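# Six arms set a framed panel onto sawhorses

## Task

Place the framed panel so it rests on the sawhorses. The arm bases are fixed at these spots (metres), each with a heading in degrees measured counter-clockwise from +x: arm1 at x=-0.41 y=+1.01 z=+0.86 heading -85; arm2 at x=+0.34 y=+0.99 z=+0.90 heading -92; arm3 at x=-0.32 y=-1.00 z=+0.85 heading +91; arm4 at x=+0.41 y=-1.02 z=+0.85 heading +88; arm5 at x=+1.48 y=+0.04 z=+0.52 heading +180; arm6 at x=-1.48 y=-0.04 z=+0.47 heading +4. At the end every gripper must have released the panel and the arms must be moved away from it; the panel only counts as placed if it stays on the sawhorses without any robot supporting it.

## Robot and tools

Robots. There are six identical i2rt Big YAM arms named arm1 to arm6. Each has six revolute joints, a two-finger gripper and a wrist camera. With joints 1 and 6 at zero and the hand level and pointing forward, the wrist camera rides on top of the hand looking toward the fingertips. The hand reaches roughly 1.0 m out from the joint 1 axis. arm1 and arm2 sit on the +y side facing roughly -y, arm3 and arm4 on the -y side facing roughly +y, arm5 on the +x end facing -x, arm6 on the -x end facing +x. A fixed room camera, cam_high, sees the whole scene.

Frame. One shared scene frame is used: origin on the floor, +z up. The hand point is midway between the fingertips; the hand z axis runs along the fingers and the fingers open and close along its y axis.

execute_actions. Argument actions is a list holding exactly one action, or empty (empty just reports state and images). The action is an object keyed by robot name; each robot gets a joints object of absolute joint targets (not offsets), given by name. Every value is a target position, not a change:
- joint1_rad, -2.879 to 2.879 rad (tolerance 0.045): rotates the arm about its base, positive counter-clockwise seen from above; 0 points the arm along its base heading.
- joint2_rad, 0 to 3.141 rad (±0.14): shoulder; 0 has the upper arm pointing back about level, increasing raises it and then brings it forward.
- joint3_rad, 0 to 3.019 rad (±0.09): elbow; 0 is folded onto the upper arm, increasing unfolds it.
- joint4_rad, -1.692 to 1.57 rad (±0.055): hand pitch, positive tips fingers up.
- joint5_rad, -1.57 to 1.57 rad (±0.03): hand yaw, positive toward the arm's right.
- joint6_rad, -2.094 to 2.094 rad (±0.035): hand roll, positive clockwise viewed from behind the hand.
- gripper_m, 0 to 0.093 m (±0.003): fingertip gap. Each finger pad can squeeze about 50 to 62 N, some less.
All listed motions start at once and may finish at different moments; one action runs at most 15 s. Joints move at different speeds, so the hand can sweep a wide arc between postures. Joints or robots left out may keep pushing toward earlier targets. An unknown key or out-of-range value rejects the entire call and nothing moves. Optional cameras lists camera names (arm1_cam_wrist ... arm6_cam_wrist, cam_high, or all); omitted, null or ["all"] gives every camera, [] gives none. The pictures line lists cameras in image order.

wait: seconds from 0 to 10; nothing new is commanded, the sim keeps running, and state plus images come back.

zoom_image: camera (one name) and region [x0, y0, x1, y1] in pixels of that camera's most recent full image, origin top-left, at most 504 by 504.

finished_scene: scene number; ends the scene irrevocably, after the last command has been held, and reports success. Only call it when the panel sits stably on the sawhorses with all grippers open and arms withdrawn. Replying with no tool call ends everything.

Reading results. joint_positions gives current joint values. joint_status reports how each commanded motion ended: done, off_target (stopped short, may still push), contact_stop or time_out (the joint keeps its current position; after time_out it may retain its target or one a bounded distance away, at most 0.375, 0.375, 0.113, 0.225, 0.075, 0.3 rad for joints 1 to 6, and keep pushing, listed under on_its_own). "joint command not followed" plus a cause means a self/inter-arm collision guard blocked the arm's joint targets (gripper targets still run); affected joints read not_followed and may be retried on later actions until valid targets are given or the path clears. on_its_own describes uncommanded behaviour; "held at" is the held target, not the current position. To relieve a pushing joint, command it to its reported position. A target very near the current position may produce no motion. A joint supporting a load may sag. MOTOR HOT appears at 85 °C; at 100 °C an OVER-TEMPERATURE FAULT drops that arm (gripper included) until it cools, and its unreached keys read limit_stop_at_motor_heat; resend those targets afterward. Heat builds while holding loads, even while you think, and partly persists into later scenes.

Cautions. The arms do not stop on contact and can press hard; sustained pushing overheats motors. Arms pressing hard against each other ends the run as failed, and a hard collision may too; nothing in the state reports arm-to-arm contact, and the guard ignores fingers, gripper housings and wrist cameras and can react late. Contact through a held object is fine. Avoid dropping, slipping or slamming the panel, and never knock anything off the work area or onto the floor. A loose object may occasionally get a brief shove. Robots do not coordinate: if one stalls, the rest continue, so lift and carry with several arms in step. The sim keeps running while you compose replies, with the last command held, so keep loaded holds short and robot motion time low.

Each tool is called after "Request:" as a command line: name --argument value for each argument, lists and objects as JSON in quotes; but a table of rows of numbers goes row by row, as --pt "numbers of a row", without its own name.

## Session

Request:
execute_actions --actions '[]'

Scene clock: 0.00 s.
Motor temperatures (°C, as the motors report them): arm1=[25 26 24 24 24 27] | arm2=[25 26 26 26 26 24] | arm3=[25 27 26 27 27 27] | arm4=[25 23 25 26 24 26] | arm5=[26 26 26 26 26 25] | arm6=[24 26 24 24 25 24]
arm1.joint_positions: joint1_rad=+0.246 joint2_rad=+0.621 joint3_rad=+1.441 joint4_rad=-1.223 joint5_rad=-0.069 joint6_rad=-0.304 gripper_m=+0.095
arm1.joint_status: not commanded
arm1.hand: x=-0.3236 y=+0.7838 z=+1.4524 quat_wxyz=(-0.415, -0.358, -0.755, +0.360) (m; scene frame)
arm2.joint_positions: joint1_rad=+0.267 joint2_rad=+0.640 joint3_rad=+1.352 joint4_rad=-1.223 joint5_rad=+0.281 joint6_rad=+0.130 gripper_m=+0.095
arm2.joint_status: not commanded
arm2.hand: x=+0.3549 y=+0.7278 z=+1.4433 quat_wxyz=(-0.339, -0.626, -0.587, +0.386) (m; scene frame)
arm3.joint_positions: joint1_rad=+0.073 joint2_rad=+0.440 joint3_rad=+1.364 joint4_rad=-1.351 joint5_rad=-0.130 joint6_rad=+0.288 gripper_m=+0.094
arm3.joint_status: not commanded
arm3.hand: x=-0.3448 y=-0.8443 z=+1.4071 quat_wxyz=(-0.257, +0.554, -0.629, -0.481) (m; scene frame)
arm4.joint_positions: joint1_rad=-0.186 joint2_rad=+0.595 joint3_rad=+1.406 joint4_rad=-1.243 joint5_rad=-0.006 joint6_rad=+0.513 gripper_m=+0.094
arm4.joint_status: not commanded
arm4.hand: x=+0.4635 y=-0.7905 z=+1.4248 quat_wxyz=(-0.315, +0.343, -0.771, -0.435) (m; scene frame)
arm5.joint_positions: joint1_rad=-0.217 joint2_rad=+0.633 joint3_rad=+1.357 joint4_rad=-1.515 joint5_rad=+0.109 joint6_rad=-0.418 gripper_m=+0.095
arm5.joint_status: not commanded
arm5.hand: x=+1.2680 y=+0.0983 z=+1.0128 quat_wxyz=(-0.172, +0.921, +0.071, -0.342) (m; scene frame)
arm6.joint_positions: joint1_rad=-0.295 joint2_rad=+0.555 joint3_rad=+1.432 joint4_rad=-1.223 joint5_rad=-0.082 joint6_rad=-0.488 gripper_m=+0.094
arm6.joint_status: not commanded
arm6.hand: x=-1.2662 y=-0.0684 z=+1.0692 quat_wxyz=(-0.550, +0.134, -0.807, +0.168) (m; scene frame)
pictures: arm1_cam_wrist, arm2_cam_wrist, arm3_cam_wrist, arm4_cam_wrist, arm5_cam_wrist, arm6_cam_wrist, cam_high
Images, in order (width x height): arm1_cam_wrist 616x616, arm2_cam_wrist 616x616, arm3_cam_wrist 616x616, arm4_cam_wrist 616x616, arm5_cam_wrist 616x616, arm6_cam_wrist 616x616, cam_high 672x504.

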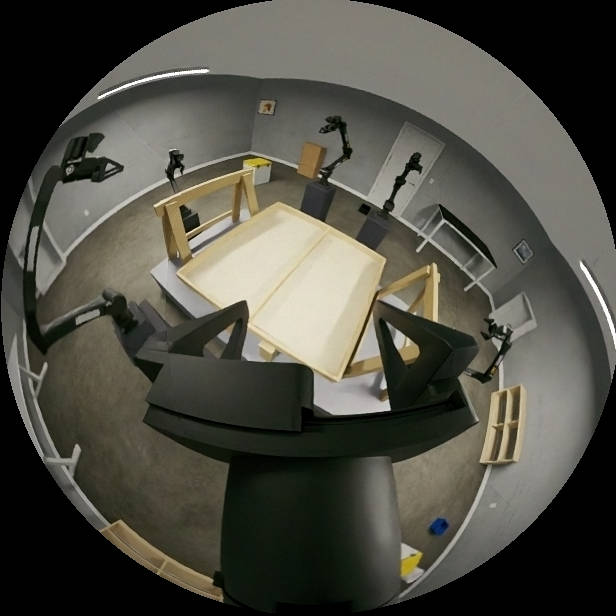

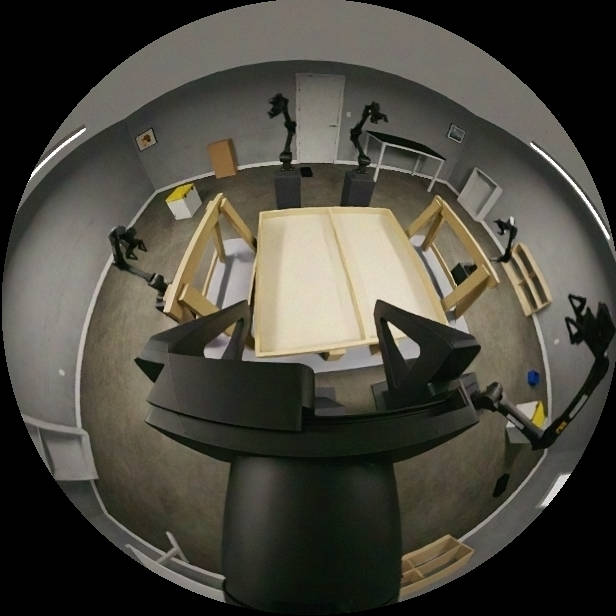

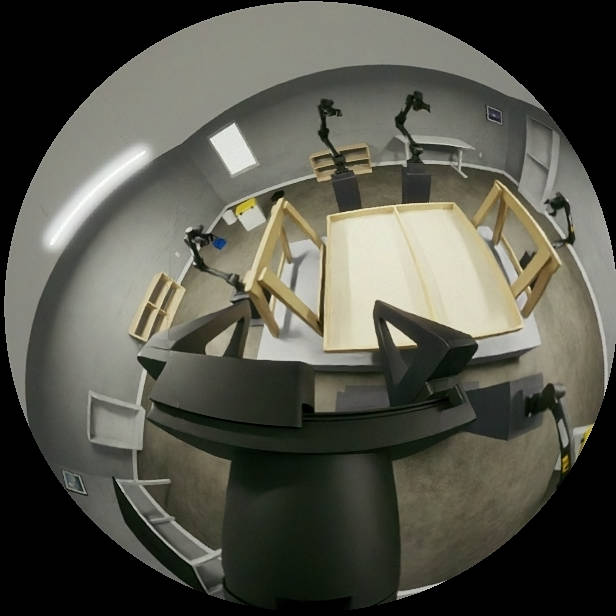

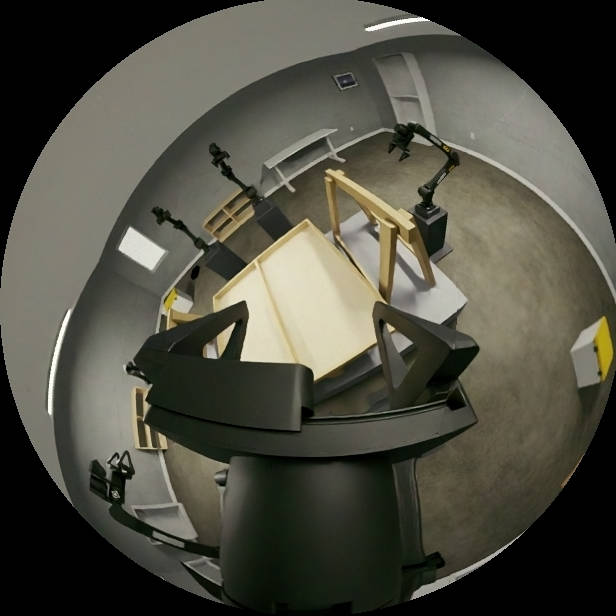

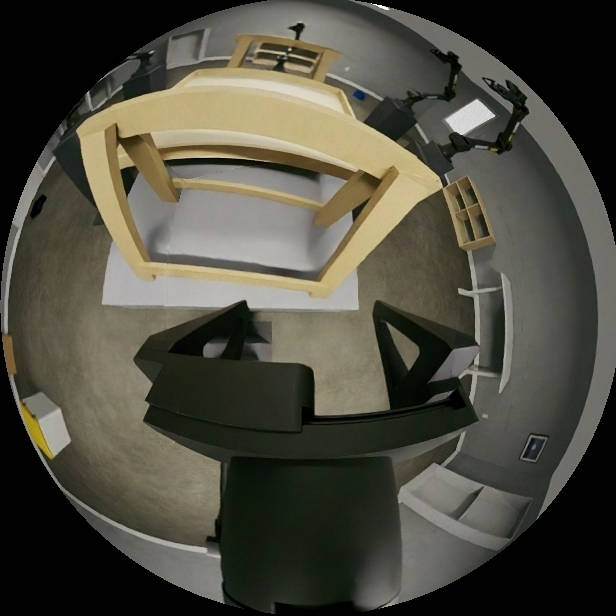

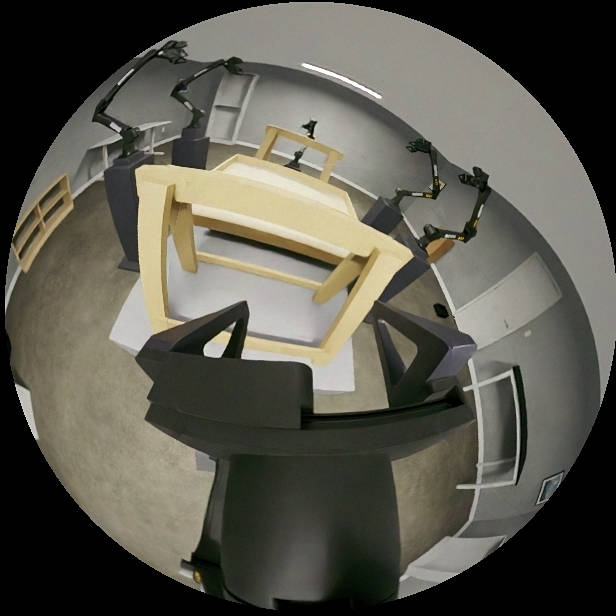

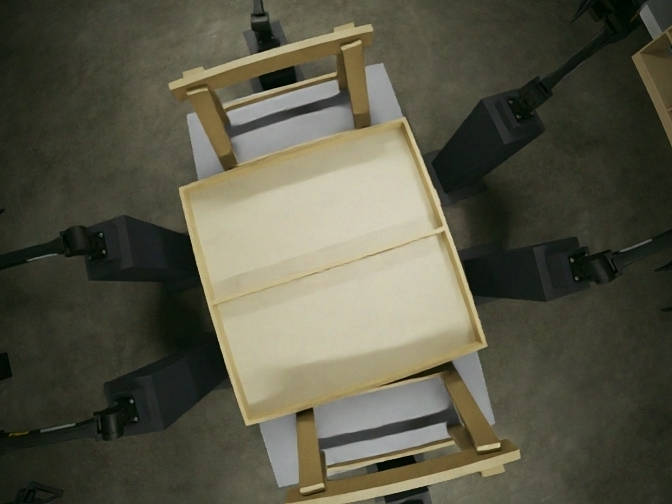

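Request:
execute_actions --actions '[{"arm1":{"joints":{"joint1_rad":-0.09,"joint2_rad":1.7,"joint3_rad":1.1,"joint4_rad":-0.97,"joint5_rad":0,"joint6_rad":1.57}},"arm2":{"joints":{"joint1_rad":0.03,"joint2_rad":1.9,"joint3_rad":1.0,"joint4_rad":-0.67,"joint5_rad":0,"joint6_rad":1.57}},"arm3":{"joints":{"joint1_rad":0,"joint2_rad":1.6,"joint3_rad":0.9,"joint4_rad":-0.87,"joint5_rad":0,"joint6_rad":1.57}},"arm4":{"joints":{"joint1_rad":0.03,"joint2_rad":1.4,"joint3_rad":1.0,"joint4_rad":-1.17,"joint5_rad":0,"joint6_rad":1.57}},"arm5":{"joints":{"joint1_rad":0,"joint2_rad":0.6,"joint3_rad":0.6,"joint4_rad":0,"joint5_rad":0,"joint6_rad":0}},"arm6":{"joints":{"joint1_rad":-0.07,"joint2_rad":0.6,"joint3_rad":0.8,"joint4_rad":-0.2,"joint5_rad":0,"joint6_rad":0}}}]'

Scene clock: 18.30 s.
Motor temperatures (°C, as the motors report them): arm1=[25 26 27 24 24 27] | arm2=[25 26 29 26 26 24] | arm3=[25 27 28 27 27 27] | arm4=[25 23 28 26 24 26] | arm5=[26 26 28 26 26 25] | arm6=[24 26 27 24 25 24]
arm1.joint_positions: joint1_rad=-0.085 joint2_rad=+1.687 joint3_rad=+1.091 joint4_rad=-0.980 joint5_rad=-0.002 joint6_rad=+1.558 gripper_m=+0.095
arm1.joint_status: all done
arm1.hand: x=-0.4103 y=+0.5617 z=+0.9003 quat_wxyz=(+0.006, -1.000, -0.010, -0.002) (m; scene frame)
arm2.joint_positions: joint1_rad=+0.035 joint2_rad=+1.892 joint3_rad=+1.002 joint4_rad=-0.689 joint5_rad=+0.002 joint6_rad=+1.553 gripper_m=+0.095
arm2.joint_status: all done
arm2.hand: x=+0.3370 y=+0.5456 z=+0.8254 quat_wxyz=(+0.005, -1.000, -0.007, +0.004) (m; scene frame)
arm3.joint_positions: joint1_rad=+0.003 joint2_rad=+1.587 joint3_rad=+0.902 joint4_rad=-0.879 joint5_rad=-0.005 joint6_rad=+1.561 gripper_m=+0.094
arm3.joint_status: all done
arm3.hand: x=-0.3215 y=-0.6066 z=+0.8722 quat_wxyz=(+0.008, +0.013, -1.000, -0.006) (m; scene frame)
arm4.joint_positions: joint1_rad=+0.019 joint2_rad=+1.383 joint3_rad=+0.984 joint4_rad=-1.173 joint5_rad=-0.002 joint6_rad=+1.559 gripper_m=+0.094
arm4.joint_status: all done
arm4.hand: x=+0.4139 y=-0.6500 z=+0.9729 quat_wxyz=(+0.006, -0.001, -1.000, +0.003) (m; scene frame)
arm5.joint_positions: joint1_rad=-0.005 joint2_rad=+0.608 joint3_rad=+0.595 joint4_rad=-0.019 joint5_rad=+0.002 joint6_rad=-0.016 gripper_m=+0.095
arm5.joint_status: all done
arm5.hand: x=+1.0961 y=+0.0380 z=+0.9129 quat_wxyz=(-0.013, +0.720, +0.004, -0.694) (m; scene frame)
arm6.joint_positions: joint1_rad=-0.073 joint2_rad=+0.606 joint3_rad=+0.795 joint4_rad=-0.222 joint5_rad=-0.005 joint6_rad=-0.015 gripper_m=+0.094
arm6.joint_status: all done
arm6.hand: x=-1.1047 y=-0.0345 z=+0.9365 quat_wxyz=(-0.695, +0.009, -0.719, +0.003) (m; scene frame)
pictures: arm1_cam_wrist, arm2_cam_wrist, arm3_cam_wrist, arm4_cam_wrist, arm5_cam_wrist, arm6_cam_wrist, cam_high
Images, in order (width x height): arm1_cam_wrist 616x616, arm2_cam_wrist 616x616, arm3_cam_wrist 616x616, arm4_cam_wrist 616x616, arm5_cam_wrist 616x616, arm6_cam_wrist 616x616, cam_high 672x504.

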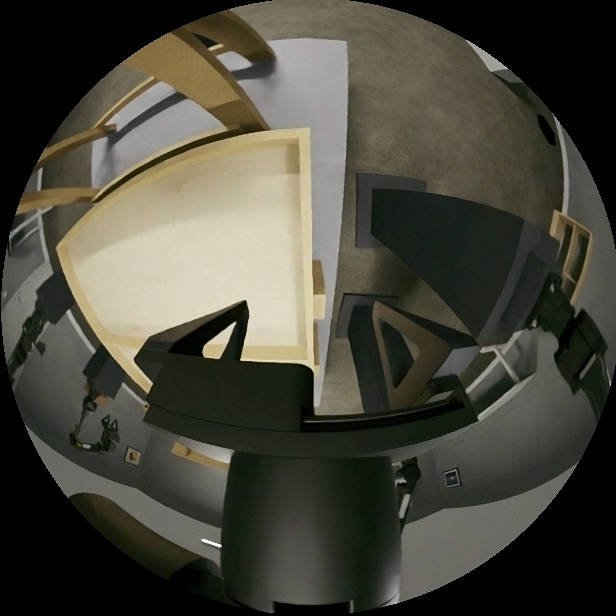

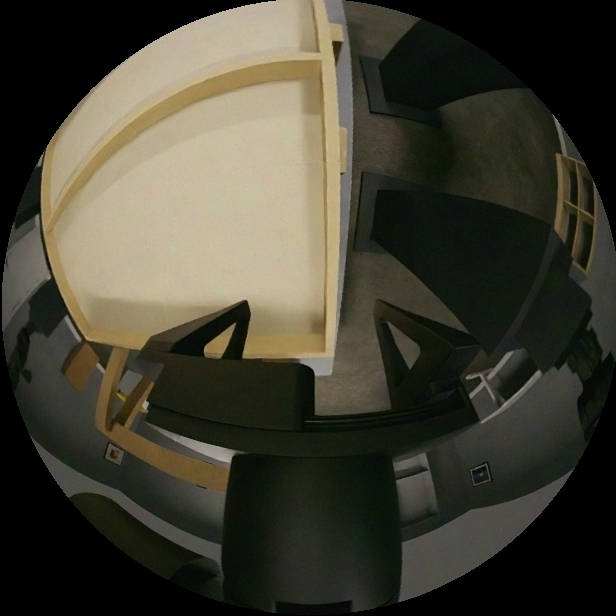

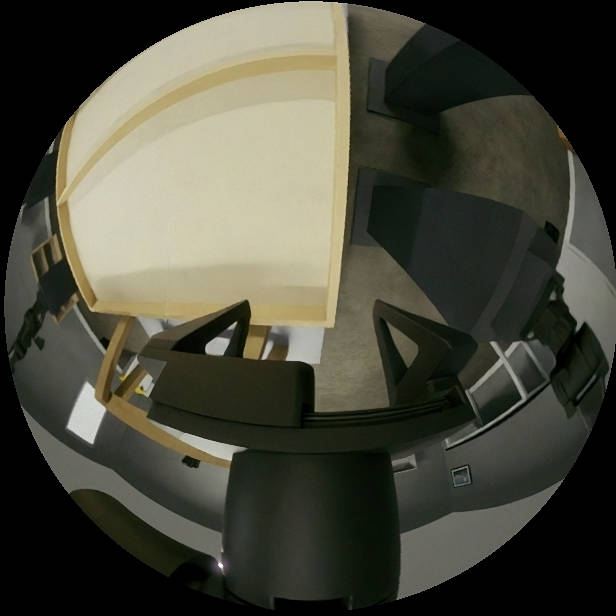

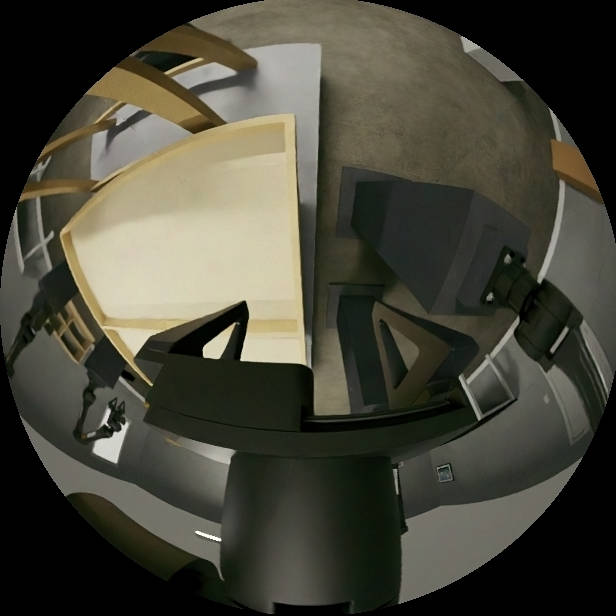

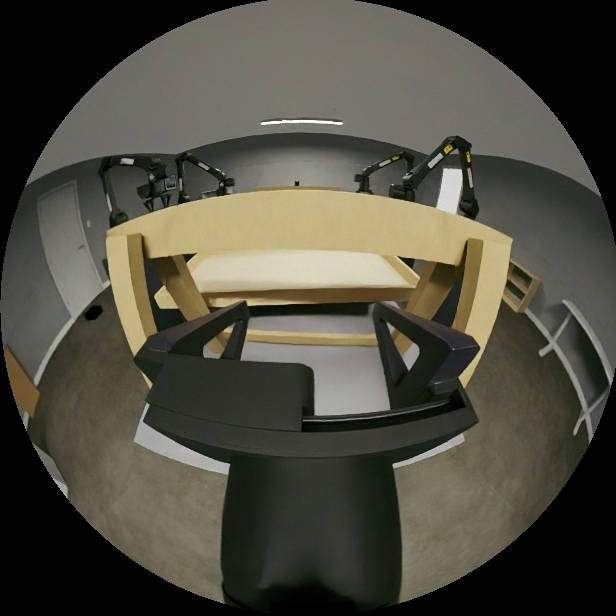

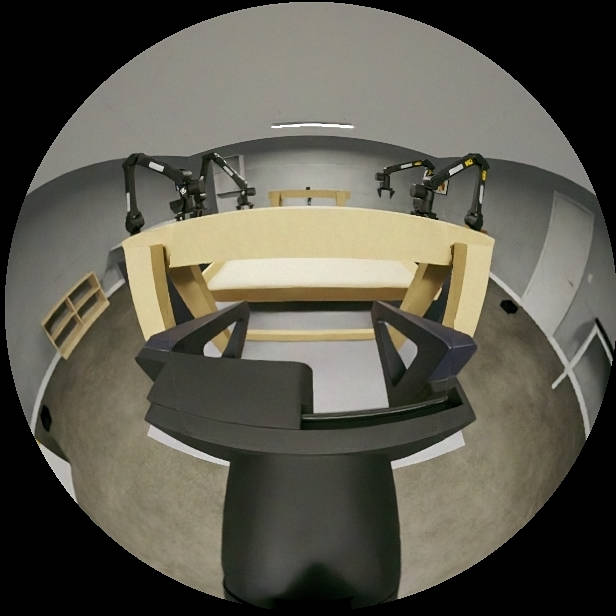

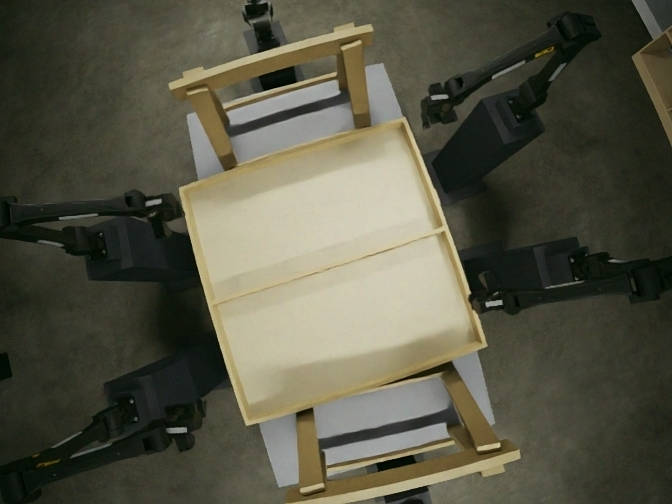

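Request:
execute_actions --actions '[{"arm1":{"joints":{"joint2_rad":2.32,"joint3_rad":1.08,"joint4_rad":-0.33}},"arm2":{"joints":{"joint2_rad":2.38,"joint3_rad":0.98,"joint4_rad":-0.17}},"arm3":{"joints":{"joint2_rad":2.17,"joint3_rad":0.76,"joint4_rad":-0.16}},"arm4":{"joints":{"joint2_rad":2.22,"joint3_rad":0.9,"joint4_rad":-0.25}},"arm5":{"joints":{"joint2_rad":0.6,"joint3_rad":0.1,"joint4_rad":-0.3}},"arm6":{"joints":{"joint2_rad":0.6,"joint3_rad":0.1,"joint4_rad":0.3}}}]'

Scene clock: 34.27 s.
Motor temperatures (°C, as the motors report them): arm1=[25 27 28 24 24 27] | arm2=[25 27 28 26 26 24] | arm3=[25 28 28 27 27 27] | arm4=[25 24 29 26 24 26] | arm5=[26 26 30 26 26 25] | arm6=[24 26 28 25 25 24]
arm1.joint_positions: joint1_rad=-0.085 joint2_rad=+2.322 joint3_rad=+1.071 joint4_rad=-0.342 joint5_rad=-0.002 joint6_rad=+1.559 gripper_m=+0.095
arm1.joint_status: all done
arm1.hand: x=-0.4100 y=+0.5668 z=+0.6145 quat_wxyz=(+0.014, -1.000, -0.009, -0.002) (m; scene frame)
arm2.joint_positions: joint1_rad=+0.035 joint2_rad=+2.386 joint3_rad=+0.974 joint4_rad=-0.188 joint5_rad=+0.002 joint6_rad=+1.554 gripper_m=+0.095
arm2.joint_status: all done
arm2.hand: x=+0.3359 y=+0.5934 z=+0.6174 quat_wxyz=(+0.016, -1.000, -0.006, +0.004) (m; scene frame)
arm3.joint_positions: joint1_rad=+0.003 joint2_rad=+2.152 joint3_rad=+0.764 joint4_rad=-0.169 joint5_rad=-0.004 joint6_rad=+1.561 gripper_m=+0.095
arm3.joint_status: all done
arm3.hand: x=-0.3235 y=-0.6397 z=+0.6395 quat_wxyz=(+0.007, +0.012, -1.000, -0.009) (m; scene frame)
arm4.joint_positions: joint1_rad=+0.019 joint2_rad=+2.216 joint3_rad=+0.900 joint4_rad=-0.259 joint5_rad=-0.002 joint6_rad=+1.560 gripper_m=+0.094
arm4.joint_status: all done
arm4.hand: x=+0.4107 y=-0.6222 z=+0.6284 quat_wxyz=(+0.006, -0.001, -1.000, +0.004) (m; scene frame)
arm5.joint_positions: joint1_rad=-0.005 joint2_rad=+0.599 joint3_rad=+0.091 joint4_rad=-0.300 joint5_rad=+0.002 joint6_rad=-0.016 gripper_m=+0.095
arm5.joint_status: all done
arm5.hand: x=+1.2237 y=+0.0395 z=+0.5605 quat_wxyz=(-0.010, +0.929, +0.003, -0.371) (m; scene frame)
arm6.joint_positions: joint1_rad=-0.073 joint2_rad=+0.600 joint3_rad=+0.094 joint4_rad=+0.278 joint5_rad=-0.005 joint6_rad=-0.015 gripper_m=+0.094
arm6.joint_status: all done
arm6.hand: x=-1.1538 y=-0.0352 z=+0.6303 quat_wxyz=(-0.622, +0.009, -0.783, +0.002) (m; scene frame)
pictures: arm1_cam_wrist, arm2_cam_wrist, arm3_cam_wrist, arm4_cam_wrist, arm5_cam_wrist, arm6_cam_wrist, cam_high
Images, in order (width x height): arm1_cam_wrist 616x616, arm2_cam_wrist 616x616, arm3_cam_wrist 616x616, arm4_cam_wrist 616x616, arm5_cam_wrist 616x616, arm6_cam_wrist 616x616, cam_high 672x504.

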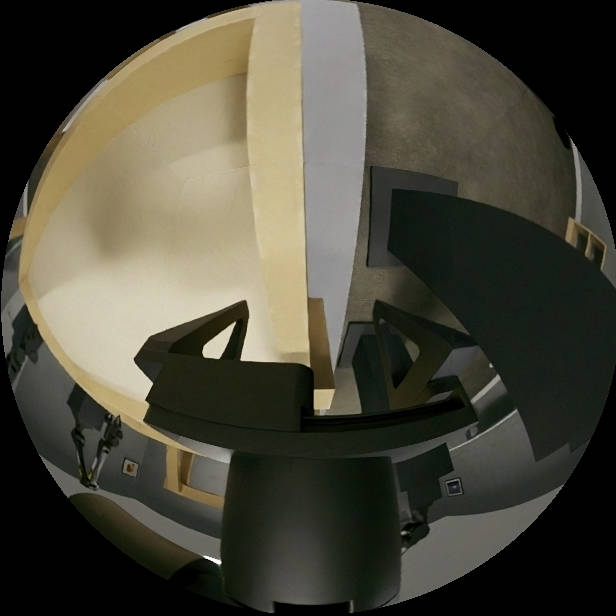

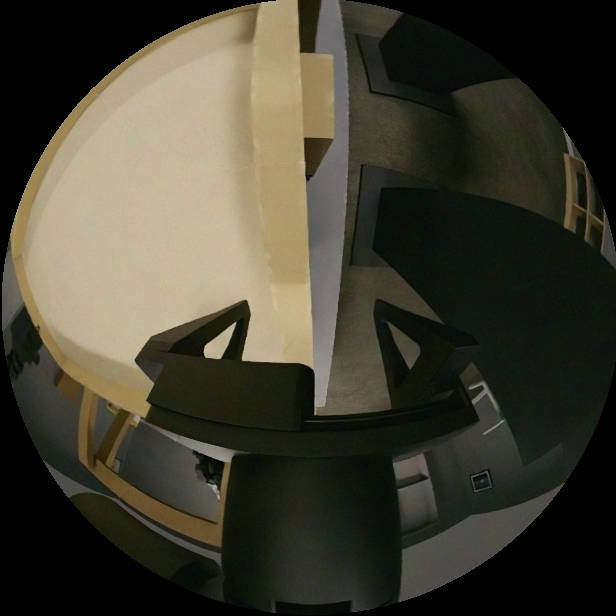

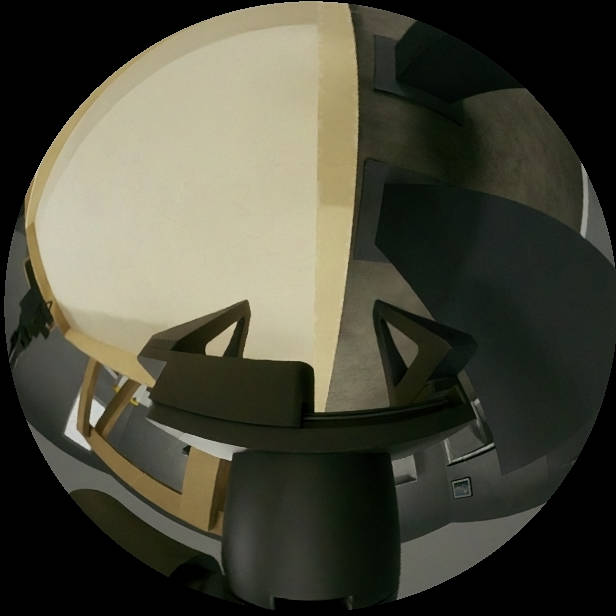

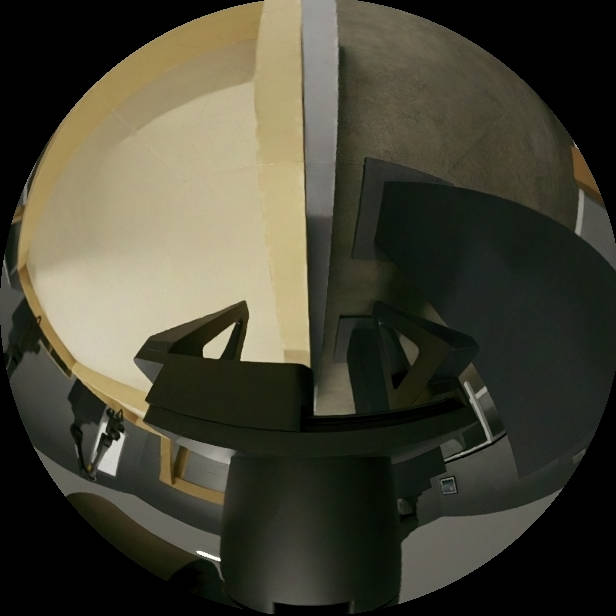

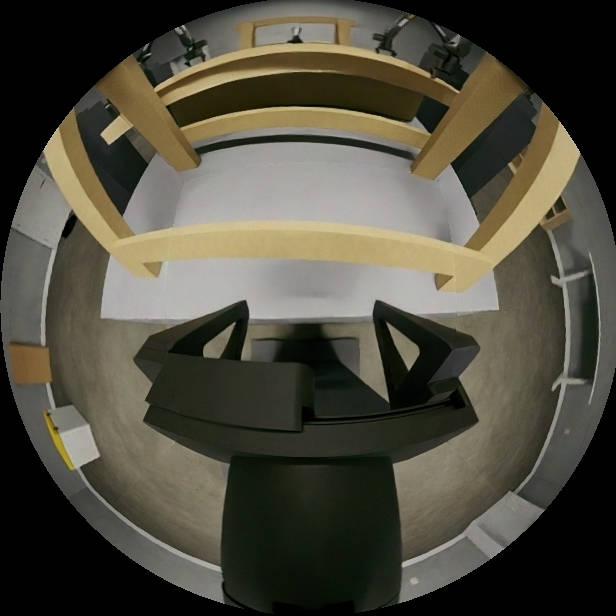

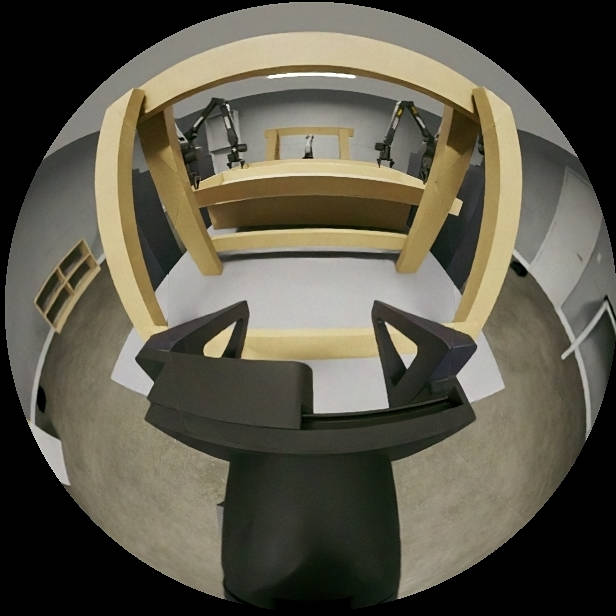

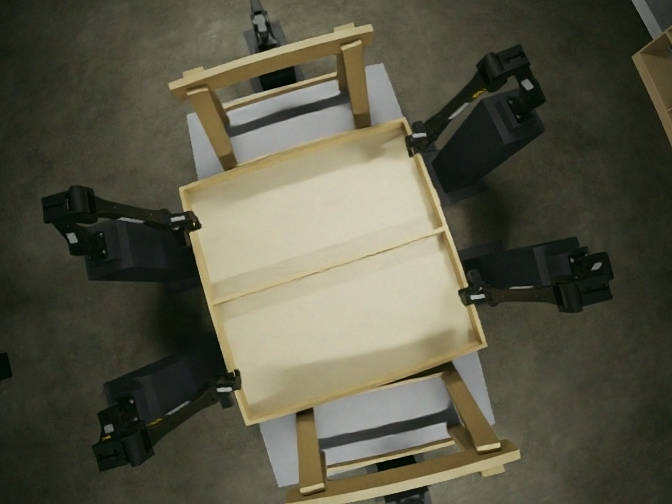

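Request:
execute_actions --actions '[{"arm1":{"joints":{"joint2_rad":2.47,"joint3_rad":1.17,"joint4_rad":-0.25}},"arm2":{"joints":{"joint2_rad":2.54,"joint3_rad":1.07,"joint4_rad":-0.08}},"arm3":{"joints":{"joint2_rad":2.41,"joint3_rad":0.82,"joint4_rad":0.02}},"arm4":{"joints":{"joint2_rad":2.42,"joint3_rad":1.0,"joint4_rad":-0.15}},"arm5":{"joints":{"joint2_rad":1.8,"joint3_rad":0.35,"joint4_rad":0.62}},"arm6":{"joints":{"joint2_rad":1.55,"joint3_rad":0.33,"joint4_rad":0.41}}}]'

Scene clock: 44.53 s.
Motor temperatures (°C, as the motors report them): arm1=[25 28 27 24 24 27] | arm2=[25 28 27 26 26 24] | arm3=[25 28 27 27 27 27] | arm4=[25 24 28 26 25 26] | arm5=[26 26 30 26 26 25] | arm6=[24 26 29 25 25 24]
arm1.joint_positions: joint1_rad=-0.085 joint2_rad=+2.424 joint3_rad=+1.171 joint4_rad=-0.253 joint5_rad=-0.001 joint6_rad=+1.560 gripper_m=+0.095
arm1.joint_status: all done
arm1.hand: x=-0.4098 y=+0.5247 z=+0.5818 quat_wxyz=(-0.029, -1.000, -0.008, -0.001) (m; scene frame)
arm2.joint_positions: joint1_rad=+0.035 joint2_rad=+2.491 joint3_rad=+1.070 joint4_rad=-0.087 joint5_rad=+0.002 joint6_rad=+1.556 gripper_m=+0.095
arm2.joint_status: all done
arm2.hand: x=+0.3355 y=+0.5542 z=+0.5821 quat_wxyz=(-0.030, -1.000, -0.006, +0.005) (m; scene frame)
arm3.joint_positions: joint1_rad=+0.003 joint2_rad=+2.342 joint3_rad=+0.816 joint4_rad=+0.019 joint5_rad=-0.003 joint6_rad=+1.563 gripper_m=+0.095
arm3.joint_status: all done
arm3.hand: x=-0.3241 y=-0.6312 z=+0.5791 quat_wxyz=(+0.007, +0.011, -0.999, -0.035) (m; scene frame)
arm4.joint_positions: joint1_rad=+0.019 joint2_rad=+2.359 joint3_rad=+1.005 joint4_rad=-0.144 joint5_rad=-0.002 joint6_rad=+1.561 gripper_m=+0.094
arm4.joint_status: all done
arm4.hand: x=+0.4107 y=-0.5829 z=+0.5825 quat_wxyz=(+0.006, -0.002, -0.999, -0.034) (m; scene frame)
arm5.joint_positions: joint1_rad=-0.005 joint2_rad=+1.753 joint3_rad=+0.364 joint4_rad=+0.638 joint5_rad=-0.002 joint6_rad=+0.013 gripper_m=+0.095
arm5.joint_status: all done
arm5.hand: x=+1.0693 y=+0.0416 z=+0.4701 quat_wxyz=(-0.003, +0.918, -0.009, -0.397) (m; scene frame)
arm6.joint_positions: joint1_rad=-0.073 joint2_rad=+1.551 joint3_rad=+0.313 joint4_rad=+0.404 joint5_rad=-0.005 joint6_rad=-0.012 gripper_m=+0.094
arm6.joint_status: all done
arm6.hand: x=-1.1029 y=-0.0353 z=+0.4382 quat_wxyz=(-0.360, +0.009, -0.933, +0.000) (m; scene frame)
pictures: arm1_cam_wrist, arm2_cam_wrist, arm3_cam_wrist, arm4_cam_wrist, arm5_cam_wrist, arm6_cam_wrist, cam_high
Images, in order (width x height): arm1_cam_wrist 616x616, arm2_cam_wrist 616x616, arm3_cam_wrist 616x616, arm4_cam_wrist 616x616, arm5_cam_wrist 616x616, arm6_cam_wrist 616x616, cam_high 672x504.

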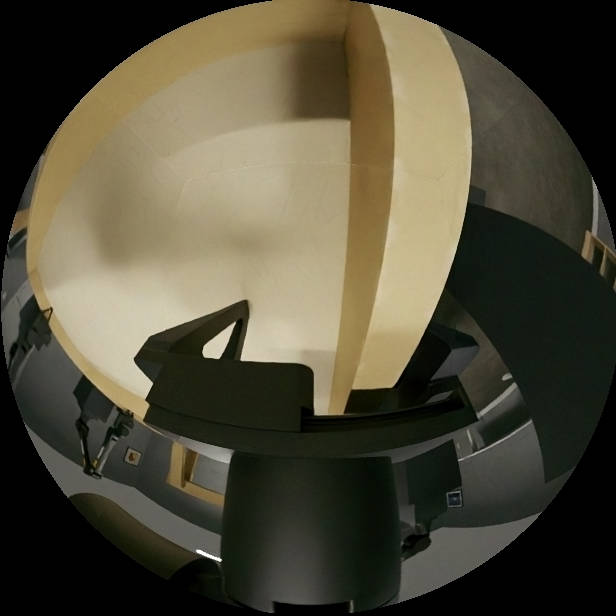

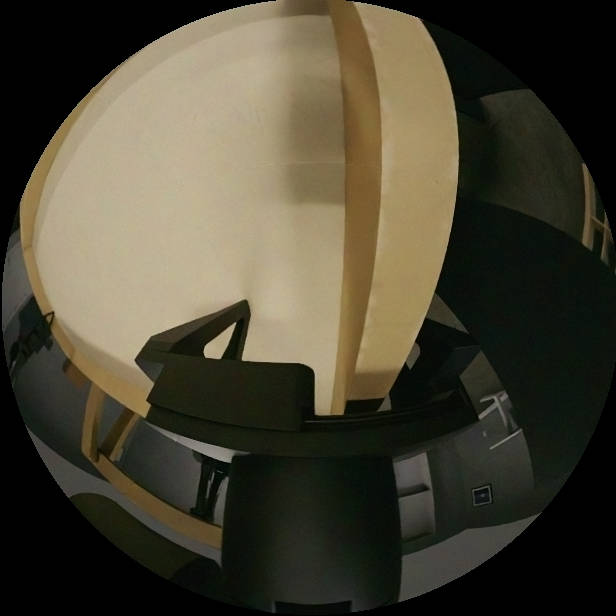

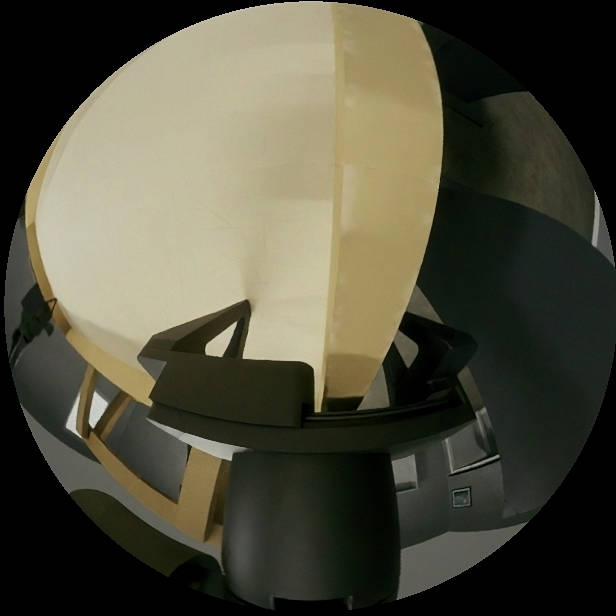

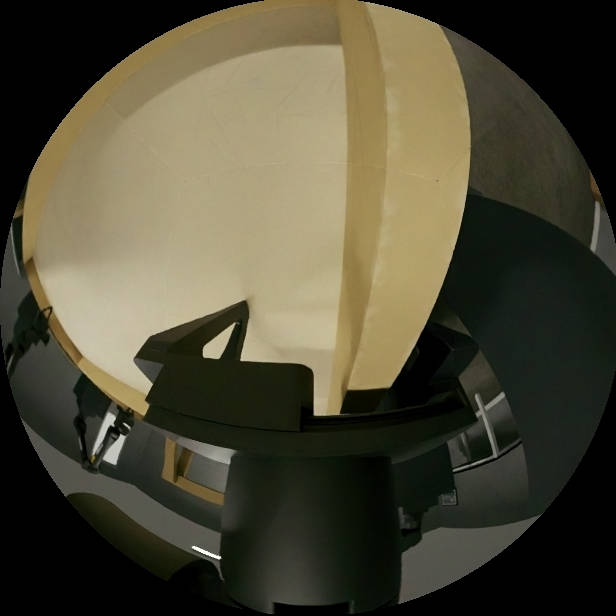

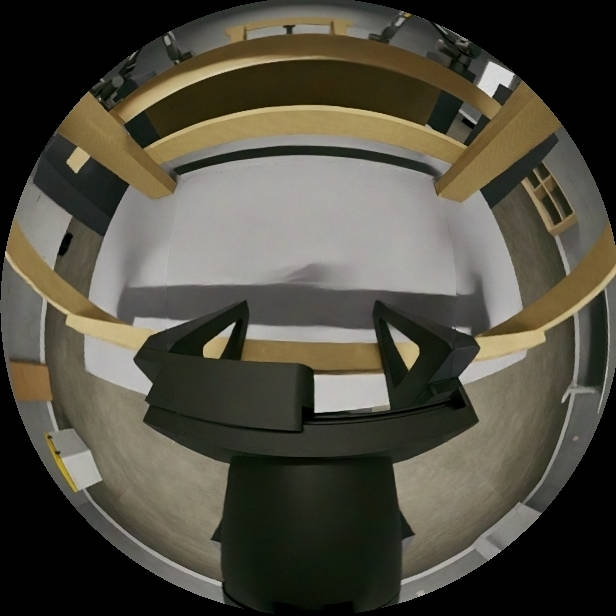

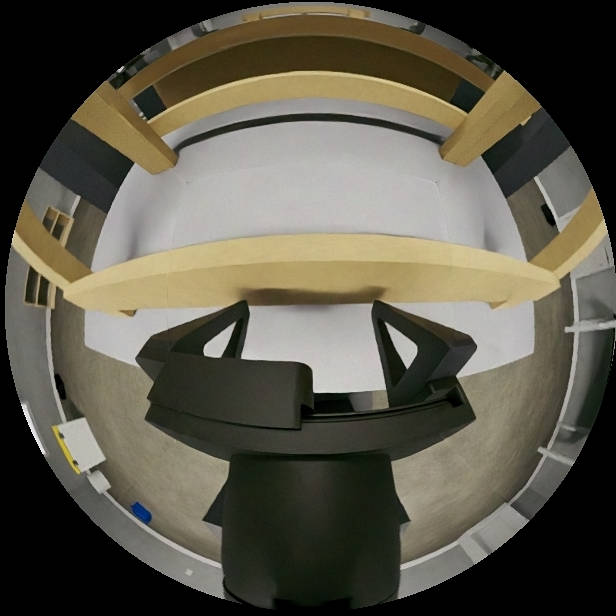

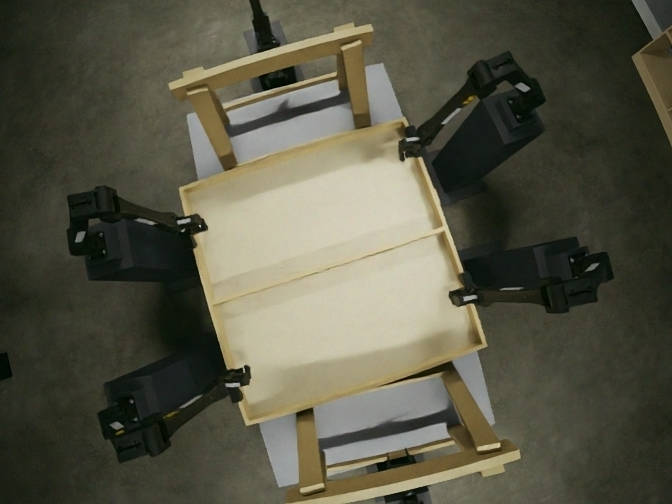

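Request:
execute_actions --actions '[{"arm1":{"joints":{"joint2_rad":2.4,"joint3_rad":1.14,"joint4_rad":-0.31,"gripper_m":0}},"arm2":{"joints":{"joint2_rad":2.47,"joint3_rad":1.04,"joint4_rad":-0.14,"gripper_m":0}},"arm3":{"joints":{"joint2_rad":2.33,"joint3_rad":0.8,"joint4_rad":-0.04,"gripper_m":0}},"arm4":{"joints":{"joint2_rad":2.34,"joint3_rad":0.97,"joint4_rad":-0.2,"gripper_m":0}},"arm5":{"joints":{"joint2_rad":1.2}}}]' --cameras '[]'

Request:
execute_actions --actions '[{"arm1":{"joints":{"joint2_rad":2.04,"joint3_rad":1.04,"joint4_rad":-0.57}},"arm2":{"joints":{"joint2_rad":2.06,"joint3_rad":0.92,"joint4_rad":-0.43}},"arm3":{"joints":{"joint2_rad":1.85,"joint3_rad":0.7,"joint4_rad":-0.42}},"arm4":{"joints":{"joint2_rad":1.94,"joint3_rad":0.9,"joint4_rad":-0.53}},"arm5":{"joints":{"joint4_rad":-0.05}}}]' --cameras '["cam_high"]'

Scene clock: 57.63 s.
Motor temperatures (°C, as the motors report them): arm1=[25 29 26 24 24 27] | arm2=[25 28 27 26 26 24] | arm3=[25 28 27 27 27 27] | arm4=[25 25 27 26 25 26] | arm5=[26 26 28 26 26 25] | arm6=[24 26 27 24 25 24]
arm1.joint_positions: joint1_rad=-0.085 joint2_rad=+2.405 joint3_rad=+1.128 joint4_rad=-0.301 joint5_rad=+0.000 joint6_rad=+1.553 gripper_m=+0.019
arm1.joint_status: gripper_m off_target (ended at +0.019, target +0.000); the others done
arm1.hand: x=-0.4102 y=+0.5550 z=+0.5848 quat_wxyz=(+0.007, -1.000, -0.012, -0.001) (m; scene frame)
arm2.joint_positions: joint1_rad=+0.035 joint2_rad=+2.477 joint3_rad=+1.029 joint4_rad=-0.125 joint5_rad=+0.002 joint6_rad=+1.546 gripper_m=+0.018
arm2.joint_status: gripper_m off_target (ended at +0.018, target +0.000); the others done
arm2.hand: x=+0.3356 y=+0.5830 z=+0.5851 quat_wxyz=(+0.003, -1.000, -0.010, +0.004) (m; scene frame)
arm3.joint_positions: joint1_rad=+0.003 joint2_rad=+2.327 joint3_rad=+0.795 joint4_rad=-0.031 joint5_rad=-0.002 joint6_rad=+1.566 gripper_m=+0.018
arm3.joint_status: gripper_m off_target (ended at +0.018, target +0.000); the others done
arm3.hand: x=-0.3236 y=-0.6509 z=+0.5832 quat_wxyz=(+0.007, +0.010, -1.000, -0.007) (m; scene frame)
arm4.joint_positions: joint1_rad=+0.019 joint2_rad=+2.342 joint3_rad=+0.967 joint4_rad=-0.191 joint5_rad=+0.000 joint6_rad=+1.554 gripper_m=+0.018
arm4.joint_status: gripper_m off_target (ended at +0.018, target +0.000); the others done
arm4.hand: x=+0.4107 y=-0.6113 z=+0.5858 quat_wxyz=(+0.005, +0.002, -1.000, +0.000) (m; scene frame)
arm5.joint_positions: joint1_rad=-0.005 joint2_rad=+1.201 joint3_rad=+0.345 joint4_rad=+0.621 joint5_rad=-0.002 joint6_rad=+0.013 gripper_m=+0.095
arm5.joint_status: all done
arm5.hand: x=+1.0364 y=+0.0401 z=+0.6857 quat_wxyz=(-0.003, +0.786, -0.007, -0.618) (m; scene frame)
arm6.joint_positions: joint1_rad=-0.073 joint2_rad=+1.551 joint3_rad=+0.313 joint4_rad=+0.404 joint5_rad=-0.005 joint6_rad=-0.012 gripper_m=+0.094
arm6.joint_status: not commanded
arm6.hand: x=-1.1029 y=-0.0353 z=+0.4382 quat_wxyz=(-0.360, +0.009, -0.933, +0.000) (m; scene frame)
pictures: none
No camera images: the call's "cameras" was empty. Leave "cameras" out to get every camera's image.

Scene clock: 58.97 s.
Motor temperatures (°C, as the motors report them): arm1=[25 29 26 24 24 27] | arm2=[25 28 27 26 26 24] | arm3=[25 28 27 27 27 27] | arm4=[25 25 27 26 25 26] | arm5=[26 26 28 26 26 25] | arm6=[24 26 27 24 25 24]
arm1.joint_positions: joint1_rad=-0.085 joint2_rad=+2.076 joint3_rad=+1.040 joint4_rad=-0.539 joint5_rad=+0.002 joint6_rad=+1.551 gripper_m=+0.019
arm1.joint_status: all done
arm1.hand: x=-0.4107 y=+0.5525 z=+0.7165 quat_wxyz=(+0.005, -1.000, -0.013, +0.000) (m; scene frame)
arm2.joint_positions: joint1_rad=+0.035 joint2_rad=+2.127 joint3_rad=+0.915 joint4_rad=-0.377 joint5_rad=+0.010 joint6_rad=+1.537 gripper_m=+0.018
arm2.joint_status: all done
arm2.hand: x=+0.3351 y=+0.5817 z=+0.7123 quat_wxyz=(+0.011, -1.000, -0.015, +0.008) (m; scene frame)
arm3.joint_positions: joint1_rad=+0.003 joint2_rad=+1.911 joint3_rad=+0.707 joint4_rad=-0.382 joint5_rad=-0.003 joint6_rad=+1.566 gripper_m=+0.018
arm3.joint_status: all done
arm3.hand: x=-0.3223 y=-0.6540 z=+0.7137 quat_wxyz=(+0.007, +0.010, -1.000, +0.005) (m; scene frame)
arm4.joint_positions: joint1_rad=+0.021 joint2_rad=+1.992 joint3_rad=+0.892 joint4_rad=-0.491 joint5_rad=+0.003 joint6_rad=+1.545 gripper_m=+0.018
arm4.joint_status: all done
arm4.hand: x=+0.4120 y=-0.6135 z=+0.7138 quat_wxyz=(+0.004, +0.007, -1.000, +0.012) (m; scene frame)
arm5.joint_positions: joint1_rad=-0.005 joint2_rad=+1.201 joint3_rad=+0.345 joint4_rad=-0.041 joint5_rad=-0.002 joint6_rad=+0.013 gripper_m=+0.095
arm5.joint_status: all done
arm5.hand: x=+1.1227 y=+0.0402 z=+0.5511 quat_wxyz=(-0.003, +0.944, -0.010, -0.329) (m; scene frame)
arm6.joint_positions: joint1_rad=-0.073 joint2_rad=+1.551 joint3_rad=+0.313 joint4_rad=+0.404 joint5_rad=-0.005 joint6_rad=-0.012 gripper_m=+0.094
arm6.joint_status: not commanded
arm6.hand: x=-1.1029 y=-0.0353 z=+0.4382 quat_wxyz=(-0.360, +0.009, -0.933, +0.000) (m; scene frame)
pictures: cam_high
Images, in order (width x height): cam_high 672x504.

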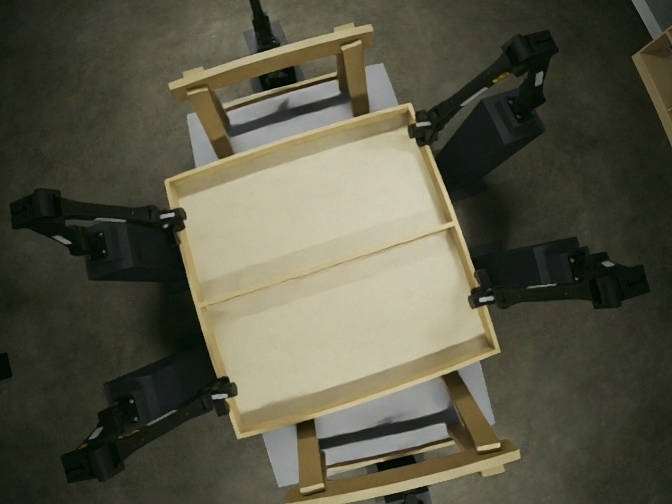

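Request:
execute_actions --actions '[{"arm1":{"joints":{"joint2_rad":1.62,"joint3_rad":1.06,"joint4_rad":-0.98}},"arm2":{"joints":{"joint2_rad":1.58,"joint3_rad":0.89,"joint4_rad":-0.84}},"arm3":{"joints":{"joint2_rad":1.46,"joint3_rad":0.91,"joint4_rad":-0.98}},"arm4":{"joints":{"joint2_rad":1.62,"joint3_rad":1.07,"joint4_rad":-0.98}},"arm5":{"joints":{"joint2_rad":1.65,"joint4_rad":0.2}}}]' --cameras '[]'

Request:
execute_actions --actions '[{"arm1":{"joints":{"joint2_rad":1.46,"joint3_rad":1.34,"joint4_rad":-1.4}},"arm2":{"joints":{"joint2_rad":1.36,"joint3_rad":1.16,"joint4_rad":-1.32}},"arm3":{"joints":{"joint2_rad":1.31,"joint3_rad":1.23,"joint4_rad":-1.44}},"arm4":{"joints":{"joint2_rad":1.47,"joint3_rad":1.37,"joint4_rad":-1.42}},"arm5":{"joints":{"joint2_rad":1.95,"joint3_rad":0.7,"joint4_rad":0.2}},"arm6":{"joints":{"joint2_rad":1.78,"joint3_rad":0.6,"joint4_rad":0.36}}}]' --cameras '["cam_high","arm5_cam_wrist","arm6_cam_wrist"]'

Scene clock: 74.67 s.
Motor temperatures (°C, as the motors report them): arm1=[25 30 27 24 24 27] | arm2=[25 29 27 26 27 25] | arm3=[25 29 28 27 27 27] | arm4=[25 26 28 26 24 26] | arm5=[26 26 28 26 26 25] | arm6=[24 26 27 24 25 24]
arm1.joint_positions: joint1_rad=-0.085 joint2_rad=+1.656 joint3_rad=+1.030 joint4_rad=-0.943 joint5_rad=-0.004 joint6_rad=+1.546 gripper_m=+0.019
arm1.joint_status: all done
arm1.hand: x=-0.4101 y=+0.5782 z=+0.8943 quat_wxyz=(+0.002, -1.000, -0.016, -0.003) (m; scene frame)
arm2.joint_positions: joint1_rad=+0.035 joint2_rad=+1.654 joint3_rad=+0.860 joint4_rad=-0.800 joint5_rad=+0.013 joint6_rad=+1.530 gripper_m=+0.018
arm2.joint_status: all done
arm2.hand: x=+0.3358 y=+0.6070 z=+0.8837 quat_wxyz=(+0.013, -1.000, -0.018, +0.010) (m; scene frame)
arm3.joint_positions: joint1_rad=+0.003 joint2_rad=+1.516 joint3_rad=+0.857 joint4_rad=-0.908 joint5_rad=-0.004 joint6_rad=+1.566 gripper_m=+0.018
arm3.joint_status: joint4_rad time_out (moved -0.527 of -0.598); the others done
arm3.on_its_own: joint4_rad reads -0.908 and still pushes toward -0.980 since a time_out
arm3.hand: x=-0.3208 y=-0.6286 z=+0.8839 quat_wxyz=(+0.007, +0.010, -1.000, -0.004) (m; scene frame)
arm4.joint_positions: joint1_rad=+0.021 joint2_rad=+1.659 joint3_rad=+1.020 joint4_rad=-0.932 joint5_rad=+0.000 joint6_rad=+1.544 gripper_m=+0.018
arm4.joint_status: all done
arm4.hand: x=+0.4134 y=-0.5906 z=+0.8796 quat_wxyz=(+0.005, +0.007, -1.000, +0.002) (m; scene frame)
arm5.joint_positions: joint1_rad=-0.005 joint2_rad=+1.651 joint3_rad=+0.345 joint4_rad=+0.184 joint5_rad=-0.002 joint6_rad=+0.013 gripper_m=+0.095
arm5.joint_status: all done
arm5.hand: x=+1.1485 y=+0.0409 z=+0.4359 quat_wxyz=(-0.003, +0.975, -0.011, -0.221) (m; scene frame)
arm6.joint_positions: joint1_rad=-0.073 joint2_rad=+1.551 joint3_rad=+0.313 joint4_rad=+0.404 joint5_rad=-0.005 joint6_rad=-0.012 gripper_m=+0.094
arm6.joint_status: not commanded
arm6.hand: x=-1.1029 y=-0.0353 z=+0.4382 quat_wxyz=(-0.360, +0.009, -0.933, +0.000) (m; scene frame)
pictures: none
No camera images: the call's "cameras" was empty. Leave "cameras" out to get every camera's image.

not run: a stop came earlier in this reply.


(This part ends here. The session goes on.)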